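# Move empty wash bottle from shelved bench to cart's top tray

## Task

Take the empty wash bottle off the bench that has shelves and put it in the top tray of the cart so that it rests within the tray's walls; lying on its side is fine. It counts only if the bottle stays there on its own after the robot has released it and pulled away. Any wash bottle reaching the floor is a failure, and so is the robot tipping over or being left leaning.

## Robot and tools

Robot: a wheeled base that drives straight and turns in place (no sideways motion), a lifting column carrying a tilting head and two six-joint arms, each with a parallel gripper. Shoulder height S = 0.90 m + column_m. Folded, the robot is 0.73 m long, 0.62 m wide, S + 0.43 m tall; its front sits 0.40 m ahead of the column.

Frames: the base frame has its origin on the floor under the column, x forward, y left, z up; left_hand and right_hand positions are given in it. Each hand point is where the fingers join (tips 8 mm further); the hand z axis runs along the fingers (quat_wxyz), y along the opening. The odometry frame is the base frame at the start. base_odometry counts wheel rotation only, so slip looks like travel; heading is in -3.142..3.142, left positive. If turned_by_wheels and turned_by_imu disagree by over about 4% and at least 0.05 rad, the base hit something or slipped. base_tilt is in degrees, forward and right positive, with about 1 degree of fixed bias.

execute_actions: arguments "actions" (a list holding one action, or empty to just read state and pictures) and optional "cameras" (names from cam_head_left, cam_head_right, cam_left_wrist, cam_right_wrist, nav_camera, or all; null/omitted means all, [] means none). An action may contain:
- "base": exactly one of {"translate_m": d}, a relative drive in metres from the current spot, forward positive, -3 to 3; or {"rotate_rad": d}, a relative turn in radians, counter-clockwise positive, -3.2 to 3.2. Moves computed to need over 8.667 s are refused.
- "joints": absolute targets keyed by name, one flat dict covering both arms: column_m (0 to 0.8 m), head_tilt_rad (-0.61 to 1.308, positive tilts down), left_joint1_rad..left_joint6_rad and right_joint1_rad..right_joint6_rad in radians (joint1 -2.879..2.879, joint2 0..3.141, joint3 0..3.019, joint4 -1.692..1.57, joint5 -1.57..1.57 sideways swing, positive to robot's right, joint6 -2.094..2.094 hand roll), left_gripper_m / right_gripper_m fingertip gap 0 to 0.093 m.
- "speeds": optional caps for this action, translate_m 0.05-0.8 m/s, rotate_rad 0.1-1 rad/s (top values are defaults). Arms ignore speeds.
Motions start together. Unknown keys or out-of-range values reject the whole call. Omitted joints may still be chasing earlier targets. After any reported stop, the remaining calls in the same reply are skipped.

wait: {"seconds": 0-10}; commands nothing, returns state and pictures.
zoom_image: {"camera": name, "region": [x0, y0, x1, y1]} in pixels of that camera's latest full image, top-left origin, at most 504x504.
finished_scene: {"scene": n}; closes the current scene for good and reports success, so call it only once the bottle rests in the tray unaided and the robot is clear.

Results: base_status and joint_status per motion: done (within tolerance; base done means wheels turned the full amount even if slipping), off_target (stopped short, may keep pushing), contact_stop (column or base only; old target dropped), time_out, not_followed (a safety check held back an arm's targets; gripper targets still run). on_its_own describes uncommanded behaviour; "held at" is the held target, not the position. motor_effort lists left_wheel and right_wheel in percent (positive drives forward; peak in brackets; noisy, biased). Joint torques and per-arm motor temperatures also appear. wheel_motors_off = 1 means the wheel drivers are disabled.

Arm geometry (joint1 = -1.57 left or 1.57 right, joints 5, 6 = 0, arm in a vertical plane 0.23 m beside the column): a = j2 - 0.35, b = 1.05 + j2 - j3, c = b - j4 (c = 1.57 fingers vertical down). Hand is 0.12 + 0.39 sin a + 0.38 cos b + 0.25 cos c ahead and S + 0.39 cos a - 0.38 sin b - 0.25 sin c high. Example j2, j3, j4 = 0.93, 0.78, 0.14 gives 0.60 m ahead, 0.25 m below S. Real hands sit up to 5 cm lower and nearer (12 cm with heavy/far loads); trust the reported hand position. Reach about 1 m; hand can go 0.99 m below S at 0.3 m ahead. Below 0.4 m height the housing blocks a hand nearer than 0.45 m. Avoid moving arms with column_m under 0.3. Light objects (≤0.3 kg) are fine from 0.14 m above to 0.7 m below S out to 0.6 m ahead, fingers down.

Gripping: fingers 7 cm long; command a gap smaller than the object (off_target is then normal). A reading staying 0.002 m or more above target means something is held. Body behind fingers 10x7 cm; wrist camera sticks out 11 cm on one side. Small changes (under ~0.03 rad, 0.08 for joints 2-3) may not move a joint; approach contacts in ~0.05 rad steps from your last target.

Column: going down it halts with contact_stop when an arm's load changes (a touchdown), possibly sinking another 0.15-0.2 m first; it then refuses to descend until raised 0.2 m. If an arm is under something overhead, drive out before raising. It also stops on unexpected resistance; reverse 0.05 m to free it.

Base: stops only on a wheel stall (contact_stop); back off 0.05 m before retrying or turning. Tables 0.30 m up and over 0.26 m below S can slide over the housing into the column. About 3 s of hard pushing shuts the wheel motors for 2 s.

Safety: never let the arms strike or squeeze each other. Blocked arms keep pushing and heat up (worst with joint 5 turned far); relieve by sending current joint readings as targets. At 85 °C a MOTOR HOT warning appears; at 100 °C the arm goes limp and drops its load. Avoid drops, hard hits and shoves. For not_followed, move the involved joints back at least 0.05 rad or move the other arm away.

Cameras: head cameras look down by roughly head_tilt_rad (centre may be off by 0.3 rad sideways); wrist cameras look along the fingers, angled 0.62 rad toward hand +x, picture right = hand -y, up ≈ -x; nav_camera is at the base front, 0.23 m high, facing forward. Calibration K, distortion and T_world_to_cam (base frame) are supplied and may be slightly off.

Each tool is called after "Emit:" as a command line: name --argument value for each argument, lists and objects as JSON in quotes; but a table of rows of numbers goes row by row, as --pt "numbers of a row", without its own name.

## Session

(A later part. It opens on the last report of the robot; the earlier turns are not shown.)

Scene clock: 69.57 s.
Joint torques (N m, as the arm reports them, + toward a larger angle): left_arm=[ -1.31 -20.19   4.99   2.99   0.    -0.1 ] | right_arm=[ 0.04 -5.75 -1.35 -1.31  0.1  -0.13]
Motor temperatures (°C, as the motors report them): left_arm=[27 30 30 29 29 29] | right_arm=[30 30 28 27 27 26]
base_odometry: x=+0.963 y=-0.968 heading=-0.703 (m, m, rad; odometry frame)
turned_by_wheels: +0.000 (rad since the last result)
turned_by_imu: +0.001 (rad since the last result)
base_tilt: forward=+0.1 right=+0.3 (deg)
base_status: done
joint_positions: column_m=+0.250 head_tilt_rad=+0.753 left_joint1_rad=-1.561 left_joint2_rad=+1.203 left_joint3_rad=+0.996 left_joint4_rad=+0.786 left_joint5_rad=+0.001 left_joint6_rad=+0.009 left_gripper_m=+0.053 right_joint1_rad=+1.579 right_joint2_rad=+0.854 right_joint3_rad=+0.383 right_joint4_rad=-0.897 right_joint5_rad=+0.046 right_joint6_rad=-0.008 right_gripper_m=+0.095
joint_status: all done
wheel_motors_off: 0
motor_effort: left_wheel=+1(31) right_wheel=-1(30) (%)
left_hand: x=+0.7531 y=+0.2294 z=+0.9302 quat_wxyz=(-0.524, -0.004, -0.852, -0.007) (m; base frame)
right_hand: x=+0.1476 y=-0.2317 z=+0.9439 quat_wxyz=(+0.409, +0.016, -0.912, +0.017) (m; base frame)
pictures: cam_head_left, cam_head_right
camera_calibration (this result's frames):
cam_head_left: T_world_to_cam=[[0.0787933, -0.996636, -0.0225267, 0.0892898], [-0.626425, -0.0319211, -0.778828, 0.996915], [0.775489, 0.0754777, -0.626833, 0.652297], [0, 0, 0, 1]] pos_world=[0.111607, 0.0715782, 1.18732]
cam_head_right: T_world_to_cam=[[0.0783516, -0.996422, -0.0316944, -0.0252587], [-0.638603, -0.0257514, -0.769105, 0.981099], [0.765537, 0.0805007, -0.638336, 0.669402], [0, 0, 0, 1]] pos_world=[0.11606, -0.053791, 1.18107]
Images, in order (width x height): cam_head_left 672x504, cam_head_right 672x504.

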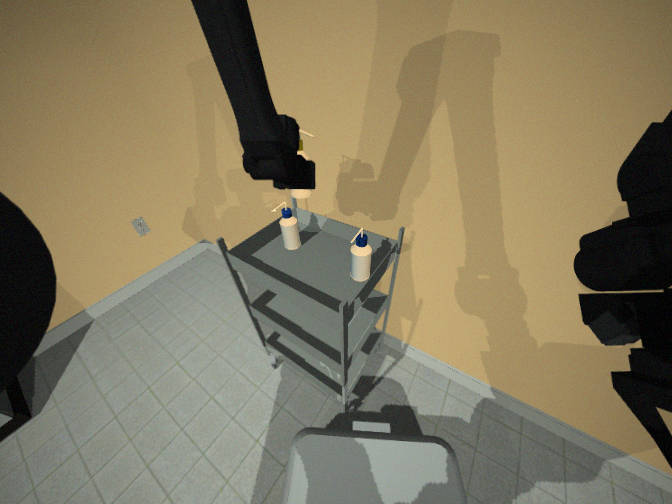

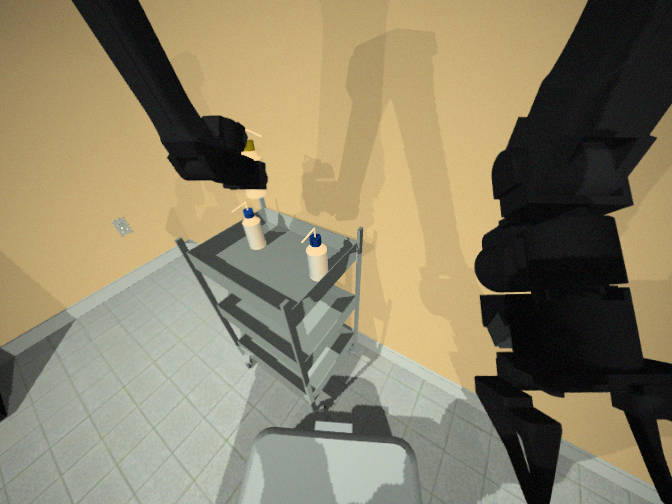

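Emit:
execute_actions --actions '[{"base":{"translate_m":-0.03},"joints":{"column_m":0.09}}]' --cameras '["cam_head_left","cam_head_right"]'

Scene clock: 75.50 s.
Joint torques (N m, as the arm reports them, + toward a larger angle): left_arm=[ -1.35 -19.31   5.01   3.08   0.    -0.1 ] | right_arm=[ 0.11 -5.87 -1.34 -1.12  0.15 -0.13]
Motor temperatures (°C, as the motors report them): left_arm=[27 30 30 29 29 29] | right_arm=[30 30 28 27 27 26]
base_odometry: x=+0.940 y=-0.948 heading=-0.703 (m, m, rad; odometry frame)
turned_by_wheels: +0.000 (rad since the last result)
turned_by_imu: +0.002 (rad since the last result)
base_tilt: forward=+0.2 right=+0.3 (deg)
base_status: done
joint_positions: column_m=+0.090 head_tilt_rad=+0.753 left_joint1_rad=-1.561 left_joint2_rad=+1.203 left_joint3_rad=+0.995 left_joint4_rad=+0.786 left_joint5_rad=+0.001 left_joint6_rad=+0.009 left_gripper_m=+0.053 right_joint1_rad=+1.579 right_joint2_rad=+0.854 right_joint3_rad=+0.381 right_joint4_rad=-0.897 right_joint5_rad=+0.046 right_joint6_rad=-0.008 right_gripper_m=+0.095
joint_status: all done
wheel_motors_off: 0
motor_effort: left_wheel=+1(32) right_wheel=-2(33) (%)
left_hand: x=+0.7527 y=+0.2294 z=+0.7699 quat_wxyz=(-0.524, -0.004, -0.852, -0.007) (m; base frame)
right_hand: x=+0.1466 y=-0.2317 z=+0.7842 quat_wxyz=(+0.410, +0.016, -0.912, +0.017) (m; base frame)
pictures: cam_head_left, cam_head_right
camera_calibration (this result's frames):
cam_head_left: T_world_to_cam=[[0.0787893, -0.996636, -0.0225409, 0.0857009], [-0.626565, -0.0319211, -0.778715, 0.87218], [0.775376, 0.0754777, -0.626973, 0.552154], [0, 0, 0, 1]] pos_world=[0.111598, 0.0715782, 1.0273]
cam_head_right: T_world_to_cam=[[0.0783459, -0.996422, -0.0317085, -0.0303146], [-0.638742, -0.0257514, -0.76899, 0.857917], [0.765422, 0.0805007, -0.638474, 0.567417], [0, 0, 0, 1]] pos_world=[0.11605, -0.053791, 1.02105]
Images, in order (width x height): cam_head_left 672x504, cam_head_right 672x504.

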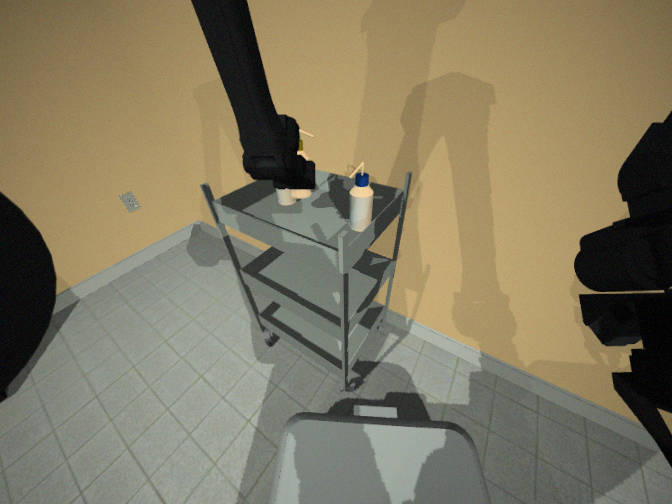

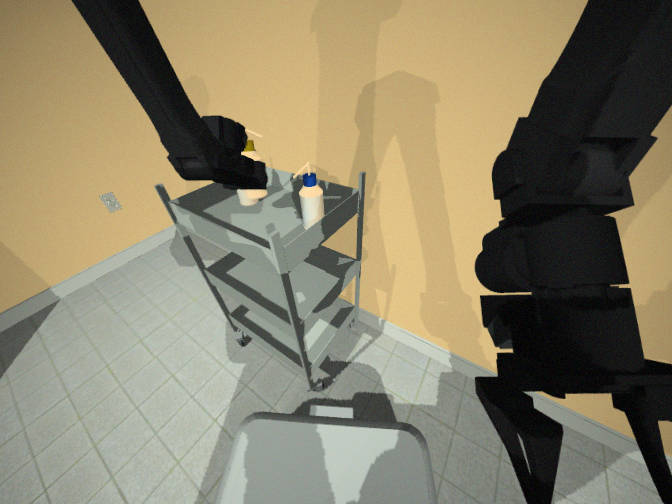

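Emit:
execute_actions --actions '[{"joints":{"column_m":0.045}}]' --cameras '["cam_head_left","cam_head_right","cam_left_wrist"]'

Scene clock: 79.30 s.
Joint torques (N m, as the arm reports them, + toward a larger angle): left_arm=[ -1.22 -19.83   4.91   3.01   0.    -0.1 ] | right_arm=[ 0.42 -5.69 -1.45 -1.17  0.1  -0.08]
Motor temperatures (°C, as the motors report them): left_arm=[27 30 30 29 29 29] | right_arm=[30 30 28 27 27 26]
base_odometry: x=+0.940 y=-0.948 heading=-0.703 (m, m, rad; odometry frame)
turned_by_wheels: +0.000 (rad since the last result)
turned_by_imu: +0.001 (rad since the last result)
base_tilt: forward=+0.2 right=+0.2 (deg)
base_status: not commanded
joint_positions: column_m=+0.045 head_tilt_rad=+0.753 left_joint1_rad=-1.561 left_joint2_rad=+1.203 left_joint3_rad=+0.995 left_joint4_rad=+0.786 left_joint5_rad=+0.001 left_joint6_rad=+0.009 left_gripper_m=+0.053 right_joint1_rad=+1.579 right_joint2_rad=+0.854 right_joint3_rad=+0.381 right_joint4_rad=-0.897 right_joint5_rad=+0.046 right_joint6_rad=-0.008 right_gripper_m=+0.095
joint_status: all done
wheel_motors_off: 0
motor_effort: left_wheel=+2(0) right_wheel=+0(0) (%)
left_hand: x=+0.7527 y=+0.2294 z=+0.7249 quat_wxyz=(-0.524, -0.004, -0.852, -0.007) (m; base frame)
right_hand: x=+0.1466 y=-0.2317 z=+0.7392 quat_wxyz=(+0.410, +0.016, -0.912, +0.017) (m; base frame)
pictures: cam_head_left, cam_head_right, cam_left_wrist
camera_calibration (this result's frames):
cam_head_left: T_world_to_cam=[[0.0787893, -0.996636, -0.0225409, 0.0846866], [-0.626565, -0.0319211, -0.778715, 0.837141], [0.775376, 0.0754777, -0.626973, 0.523943], [0, 0, 0, 1]] pos_world=[0.111598, 0.0715782, 0.982301]
cam_head_right: T_world_to_cam=[[0.0783459, -0.996422, -0.0317085, -0.0317413], [-0.638742, -0.0257514, -0.76899, 0.823316], [0.765422, 0.0805007, -0.638474, 0.538688], [0, 0, 0, 1]] pos_world=[0.11605, -0.053791, 0.976053]
cam_left_wrist: T_world_to_cam=[[-0.00783992, -0.99976, -0.0204449, 0.24942], [-0.884205, 0.0164799, -0.466809, 1.00444], [0.467034, 0.0144177, -0.884122, 0.40925], [0, 0, 0, 1]] pos_world=[0.698952, 0.226907, 0.835807]
Images, in order (width x height): cam_head_left 672x504, cam_head_right 672x504, cam_left_wrist 672x504.

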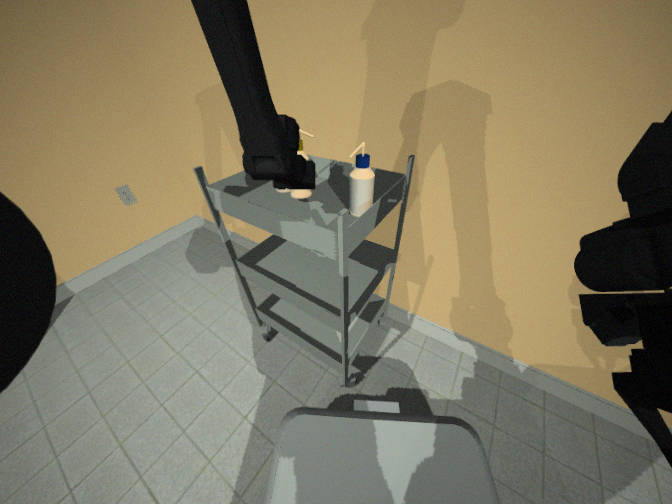

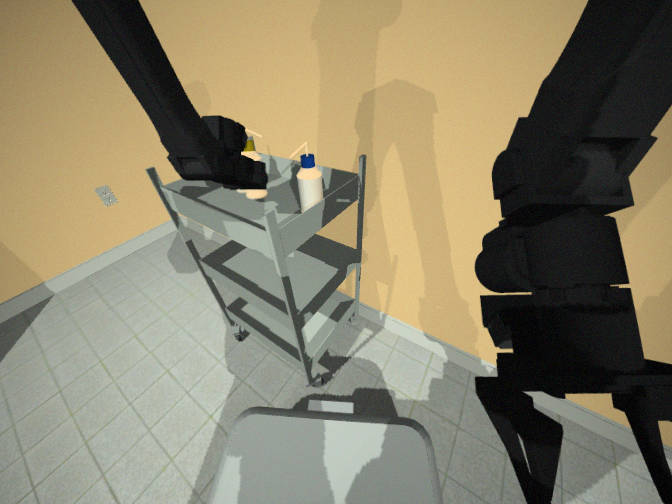

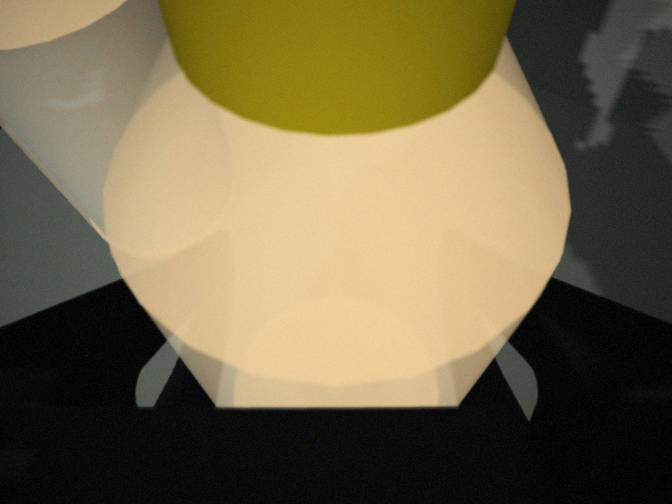

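Emit:
execute_actions --actions '[{"joints":{"column_m":0.02}}]' --cameras '["cam_head_right"]'

Emit:
execute_actions --actions '[{"joints":{"left_gripper_m":0.08}}]' --cameras '[]'

Emit:
execute_actions --actions '[{"joints":{"column_m":0.25}}]' --cameras '["cam_head_right","cam_head_left"]'

Scene clock: 82.43 s.
Joint torques (N m, as the arm reports them, + toward a larger angle): left_arm=[ -1.19 -19.01   5.09   2.13   0.    -0.1 ] | right_arm=[-0.15 -6.23 -1.44 -1.15  0.12 -0.12]
Motor temperatures (°C, as the motors report them): left_arm=[27 30 30 29 29 29] | right_arm=[30 30 28 27 27 26]
base_odometry: x=+0.940 y=-0.948 heading=-0.703 (m, m, rad; odometry frame)
turned_by_wheels: +0.000 (rad since the last result)
turned_by_imu: +0.001 (rad since the last result)
base_tilt: forward=+0.2 right=+0.2 (deg)
base_status: not commanded
joint_positions: column_m=+0.020 head_tilt_rad=+0.753 left_joint1_rad=-1.561 left_joint2_rad=+1.195 left_joint3_rad=+0.995 left_joint4_rad=+0.806 left_joint5_rad=+0.001 left_joint6_rad=+0.009 left_gripper_m=+0.053 right_joint1_rad=+1.579 right_joint2_rad=+0.854 right_joint3_rad=+0.381 right_joint4_rad=-0.897 right_joint5_rad=+0.046 right_joint6_rad=-0.008 right_gripper_m=+0.095
joint_status: all done
wheel_motors_off: 0
motor_effort: left_wheel=+1(0) right_wheel=+0(1) (%)
left_hand: x=+0.7568 y=+0.2294 z=+0.7096 quat_wxyz=(-0.536, -0.004, -0.844, -0.007) (m; base frame)
right_hand: x=+0.1466 y=-0.2317 z=+0.7142 quat_wxyz=(+0.410, +0.016, -0.912, +0.017) (m; base frame)
pictures: cam_head_right
camera_calibration (this result's frames):
cam_head_right: T_world_to_cam=[[0.0783459, -0.996422, -0.0317085, -0.0325346], [-0.638742, -0.0257514, -0.76899, 0.804078], [0.765422, 0.0805007, -0.638474, 0.522715], [0, 0, 0, 1]] pos_world=[0.11605, -0.053791, 0.951036]
Images, in order (width x height): cam_head_right 672x504.

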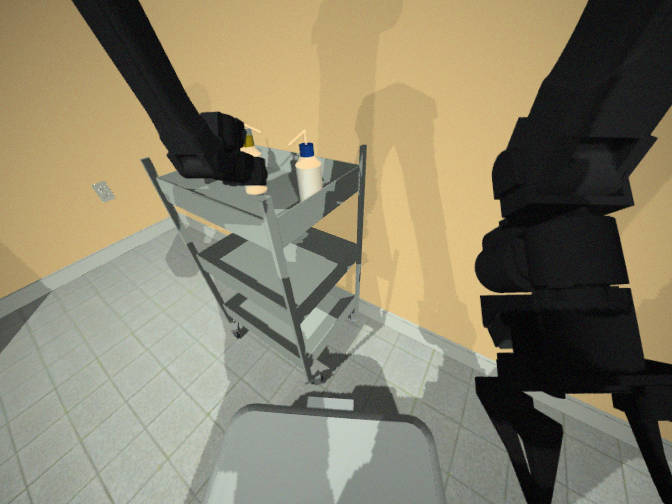

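Scene clock: 83.10 s.
Joint torques (N m, as the arm reports them, + toward a larger angle): left_arm=[ -1.48 -19.14   5.02   2.25   0.    -0.1 ] | right_arm=[-0.49 -6.12 -1.44 -1.1   0.12 -0.13]
Motor temperatures (°C, as the motors report them): left_arm=[27 30 30 29 29 29] | right_arm=[30 30 28 27 27 26]
base_odometry: x=+0.940 y=-0.948 heading=-0.703 (m, m, rad; odometry frame)
turned_by_wheels: +0.000 (rad since the last result)
turned_by_imu: +0.000 (rad since the last result)
base_tilt: forward=+0.2 right=+0.2 (deg)
base_status: not commanded
joint_positions: column_m=+0.020 head_tilt_rad=+0.753 left_joint1_rad=-1.561 left_joint2_rad=+1.195 left_joint3_rad=+0.995 left_joint4_rad=+0.805 left_joint5_rad=+0.001 left_joint6_rad=+0.009 left_gripper_m=+0.080 right_joint1_rad=+1.579 right_joint2_rad=+0.854 right_joint3_rad=+0.381 right_joint4_rad=-0.897 right_joint5_rad=+0.046 right_joint6_rad=-0.008 right_gripper_m=+0.095
joint_status: all done
wheel_motors_off: 0
motor_effort: left_wheel=+0(0) right_wheel=-1(1) (%)
left_hand: x=+0.7566 y=+0.2294 z=+0.7093 quat_wxyz=(-0.535, -0.004, -0.845, -0.007) (m; base frame)
right_hand: x=+0.1466 y=-0.2317 z=+0.7142 quat_wxyz=(+0.410, +0.016, -0.912, +0.017) (m; base frame)
pictures: none
No camera images: the call's "cameras" was empty. Leave "cameras" out to get every camera's image.

Scene clock: 86.67 s.
Joint torques (N m, as the arm reports them, + toward a larger angle): left_arm=[ -1.22 -19.41   5.1    2.24  -0.01  -0.11] | right_arm=[-0.93 -6.19 -1.52 -1.29  0.13 -0.1 ]
Motor temperatures (°C, as the motors report them): left_arm=[27 30 30 29 29 29] | right_arm=[30 30 28 27 27 26]
base_odometry: x=+0.940 y=-0.948 heading=-0.703 (m, m, rad; odometry frame)
turned_by_wheels: +0.000 (rad since the last result)
turned_by_imu: +0.001 (rad since the last result)
base_tilt: forward=+0.2 right=+0.2 (deg)
base_status: not commanded
joint_positions: column_m=+0.250 head_tilt_rad=+0.753 left_joint1_rad=-1.561 left_joint2_rad=+1.195 left_joint3_rad=+0.995 left_joint4_rad=+0.805 left_joint5_rad=+0.001 left_joint6_rad=+0.009 left_gripper_m=+0.080 right_joint1_rad=+1.579 right_joint2_rad=+0.854 right_joint3_rad=+0.381 right_joint4_rad=-0.897 right_joint5_rad=+0.046 right_joint6_rad=-0.008 right_gripper_m=+0.095
joint_status: all done
wheel_motors_off: 0
motor_effort: left_wheel=-1(0) right_wheel=-2(1) (%)
left_hand: x=+0.7566 y=+0.2294 z=+0.9392 quat_wxyz=(-0.535, -0.004, -0.845, -0.007) (m; base frame)
right_hand: x=+0.1466 y=-0.2317 z=+0.9441 quat_wxyz=(+0.410, +0.016, -0.912, +0.017) (m; base frame)
pictures: cam_head_left, cam_head_right
camera_calibration (this result's frames):
cam_head_left: T_world_to_cam=[[0.0787893, -0.996636, -0.0225409, 0.0893048], [-0.626565, -0.0319211, -0.778715, 0.996684], [0.775376, 0.0754777, -0.626973, 0.652397], [0, 0, 0, 1]] pos_world=[0.111598, 0.0715782, 1.18718]
cam_head_right: T_world_to_cam=[[0.0783459, -0.996422, -0.0317085, -0.0252449], [-0.638742, -0.0257514, -0.76899, 0.980866], [0.765422, 0.0805007, -0.638474, 0.669498], [0, 0, 0, 1]] pos_world=[0.11605, -0.053791, 1.18093]
Images, in order (width x height): cam_head_left 672x504, cam_head_right 672x504.

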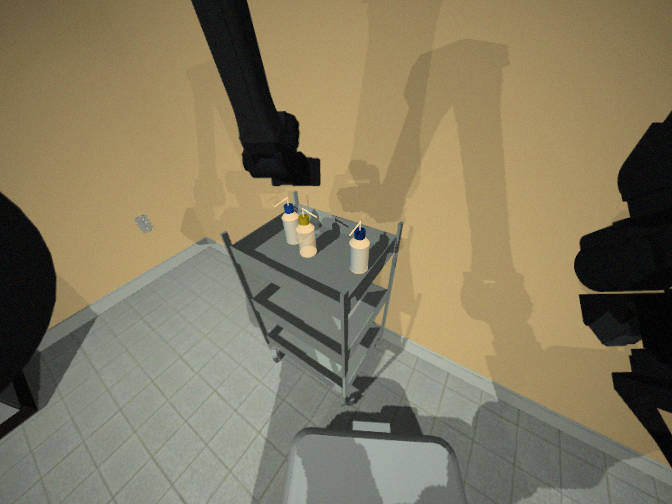

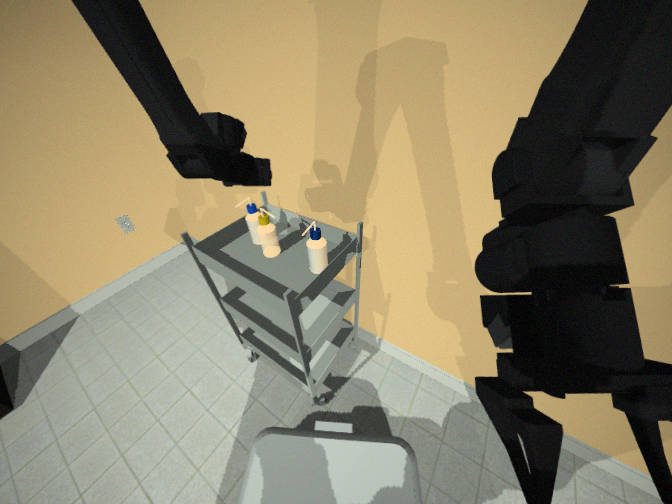

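Emit:
execute_actions --actions '[{"base":{"translate_m":-0.4}}]' --cameras '[]'

Emit:
finished_scene --scene 1

Scene clock: 90.87 s.
Joint torques (N m, as the arm reports them, + toward a larger angle): left_arm=[ -1.35 -19.42   5.16   2.19   0.    -0.1 ] | right_arm=[-0.31 -6.09 -1.37 -1.15  0.09 -0.06]
Motor temperatures (°C, as the motors report them): left_arm=[27 30 30 29 29 29] | right_arm=[30 30 28 27 27 26]
base_odometry: x=+0.635 y=-0.690 heading=-0.702 (m, m, rad; odometry frame)
turned_by_wheels: +0.001 (rad since the last result)
turned_by_imu: +0.004 (rad since the last result)
base_tilt: forward=+0.1 right=+0.3 (deg)
base_status: done
joint_positions: column_m=+0.250 head_tilt_rad=+0.753 left_joint1_rad=-1.561 left_joint2_rad=+1.195 left_joint3_rad=+0.994 left_joint4_rad=+0.805 left_joint5_rad=+0.001 left_joint6_rad=+0.009 left_gripper_m=+0.080 right_joint1_rad=+1.579 right_joint2_rad=+0.854 right_joint3_rad=+0.379 right_joint4_rad=-0.897 right_joint5_rad=+0.046 right_joint6_rad=-0.008 right_gripper_m=+0.095
joint_status: not commanded
wheel_motors_off: 0
motor_effort: left_wheel=+0(50) right_wheel=-1(45) (%)
left_hand: x=+0.7561 y=+0.2294 z=+0.9388 quat_wxyz=(-0.535, -0.004, -0.845, -0.007) (m; base frame)
right_hand: x=+0.1456 y=-0.2317 z=+0.9444 quat_wxyz=(+0.411, +0.016, -0.911, +0.017) (m; base frame)
pictures: none
No camera images: the call's "cameras" was empty. Leave "cameras" out to get every camera's image.

The scene is finished: the task was done.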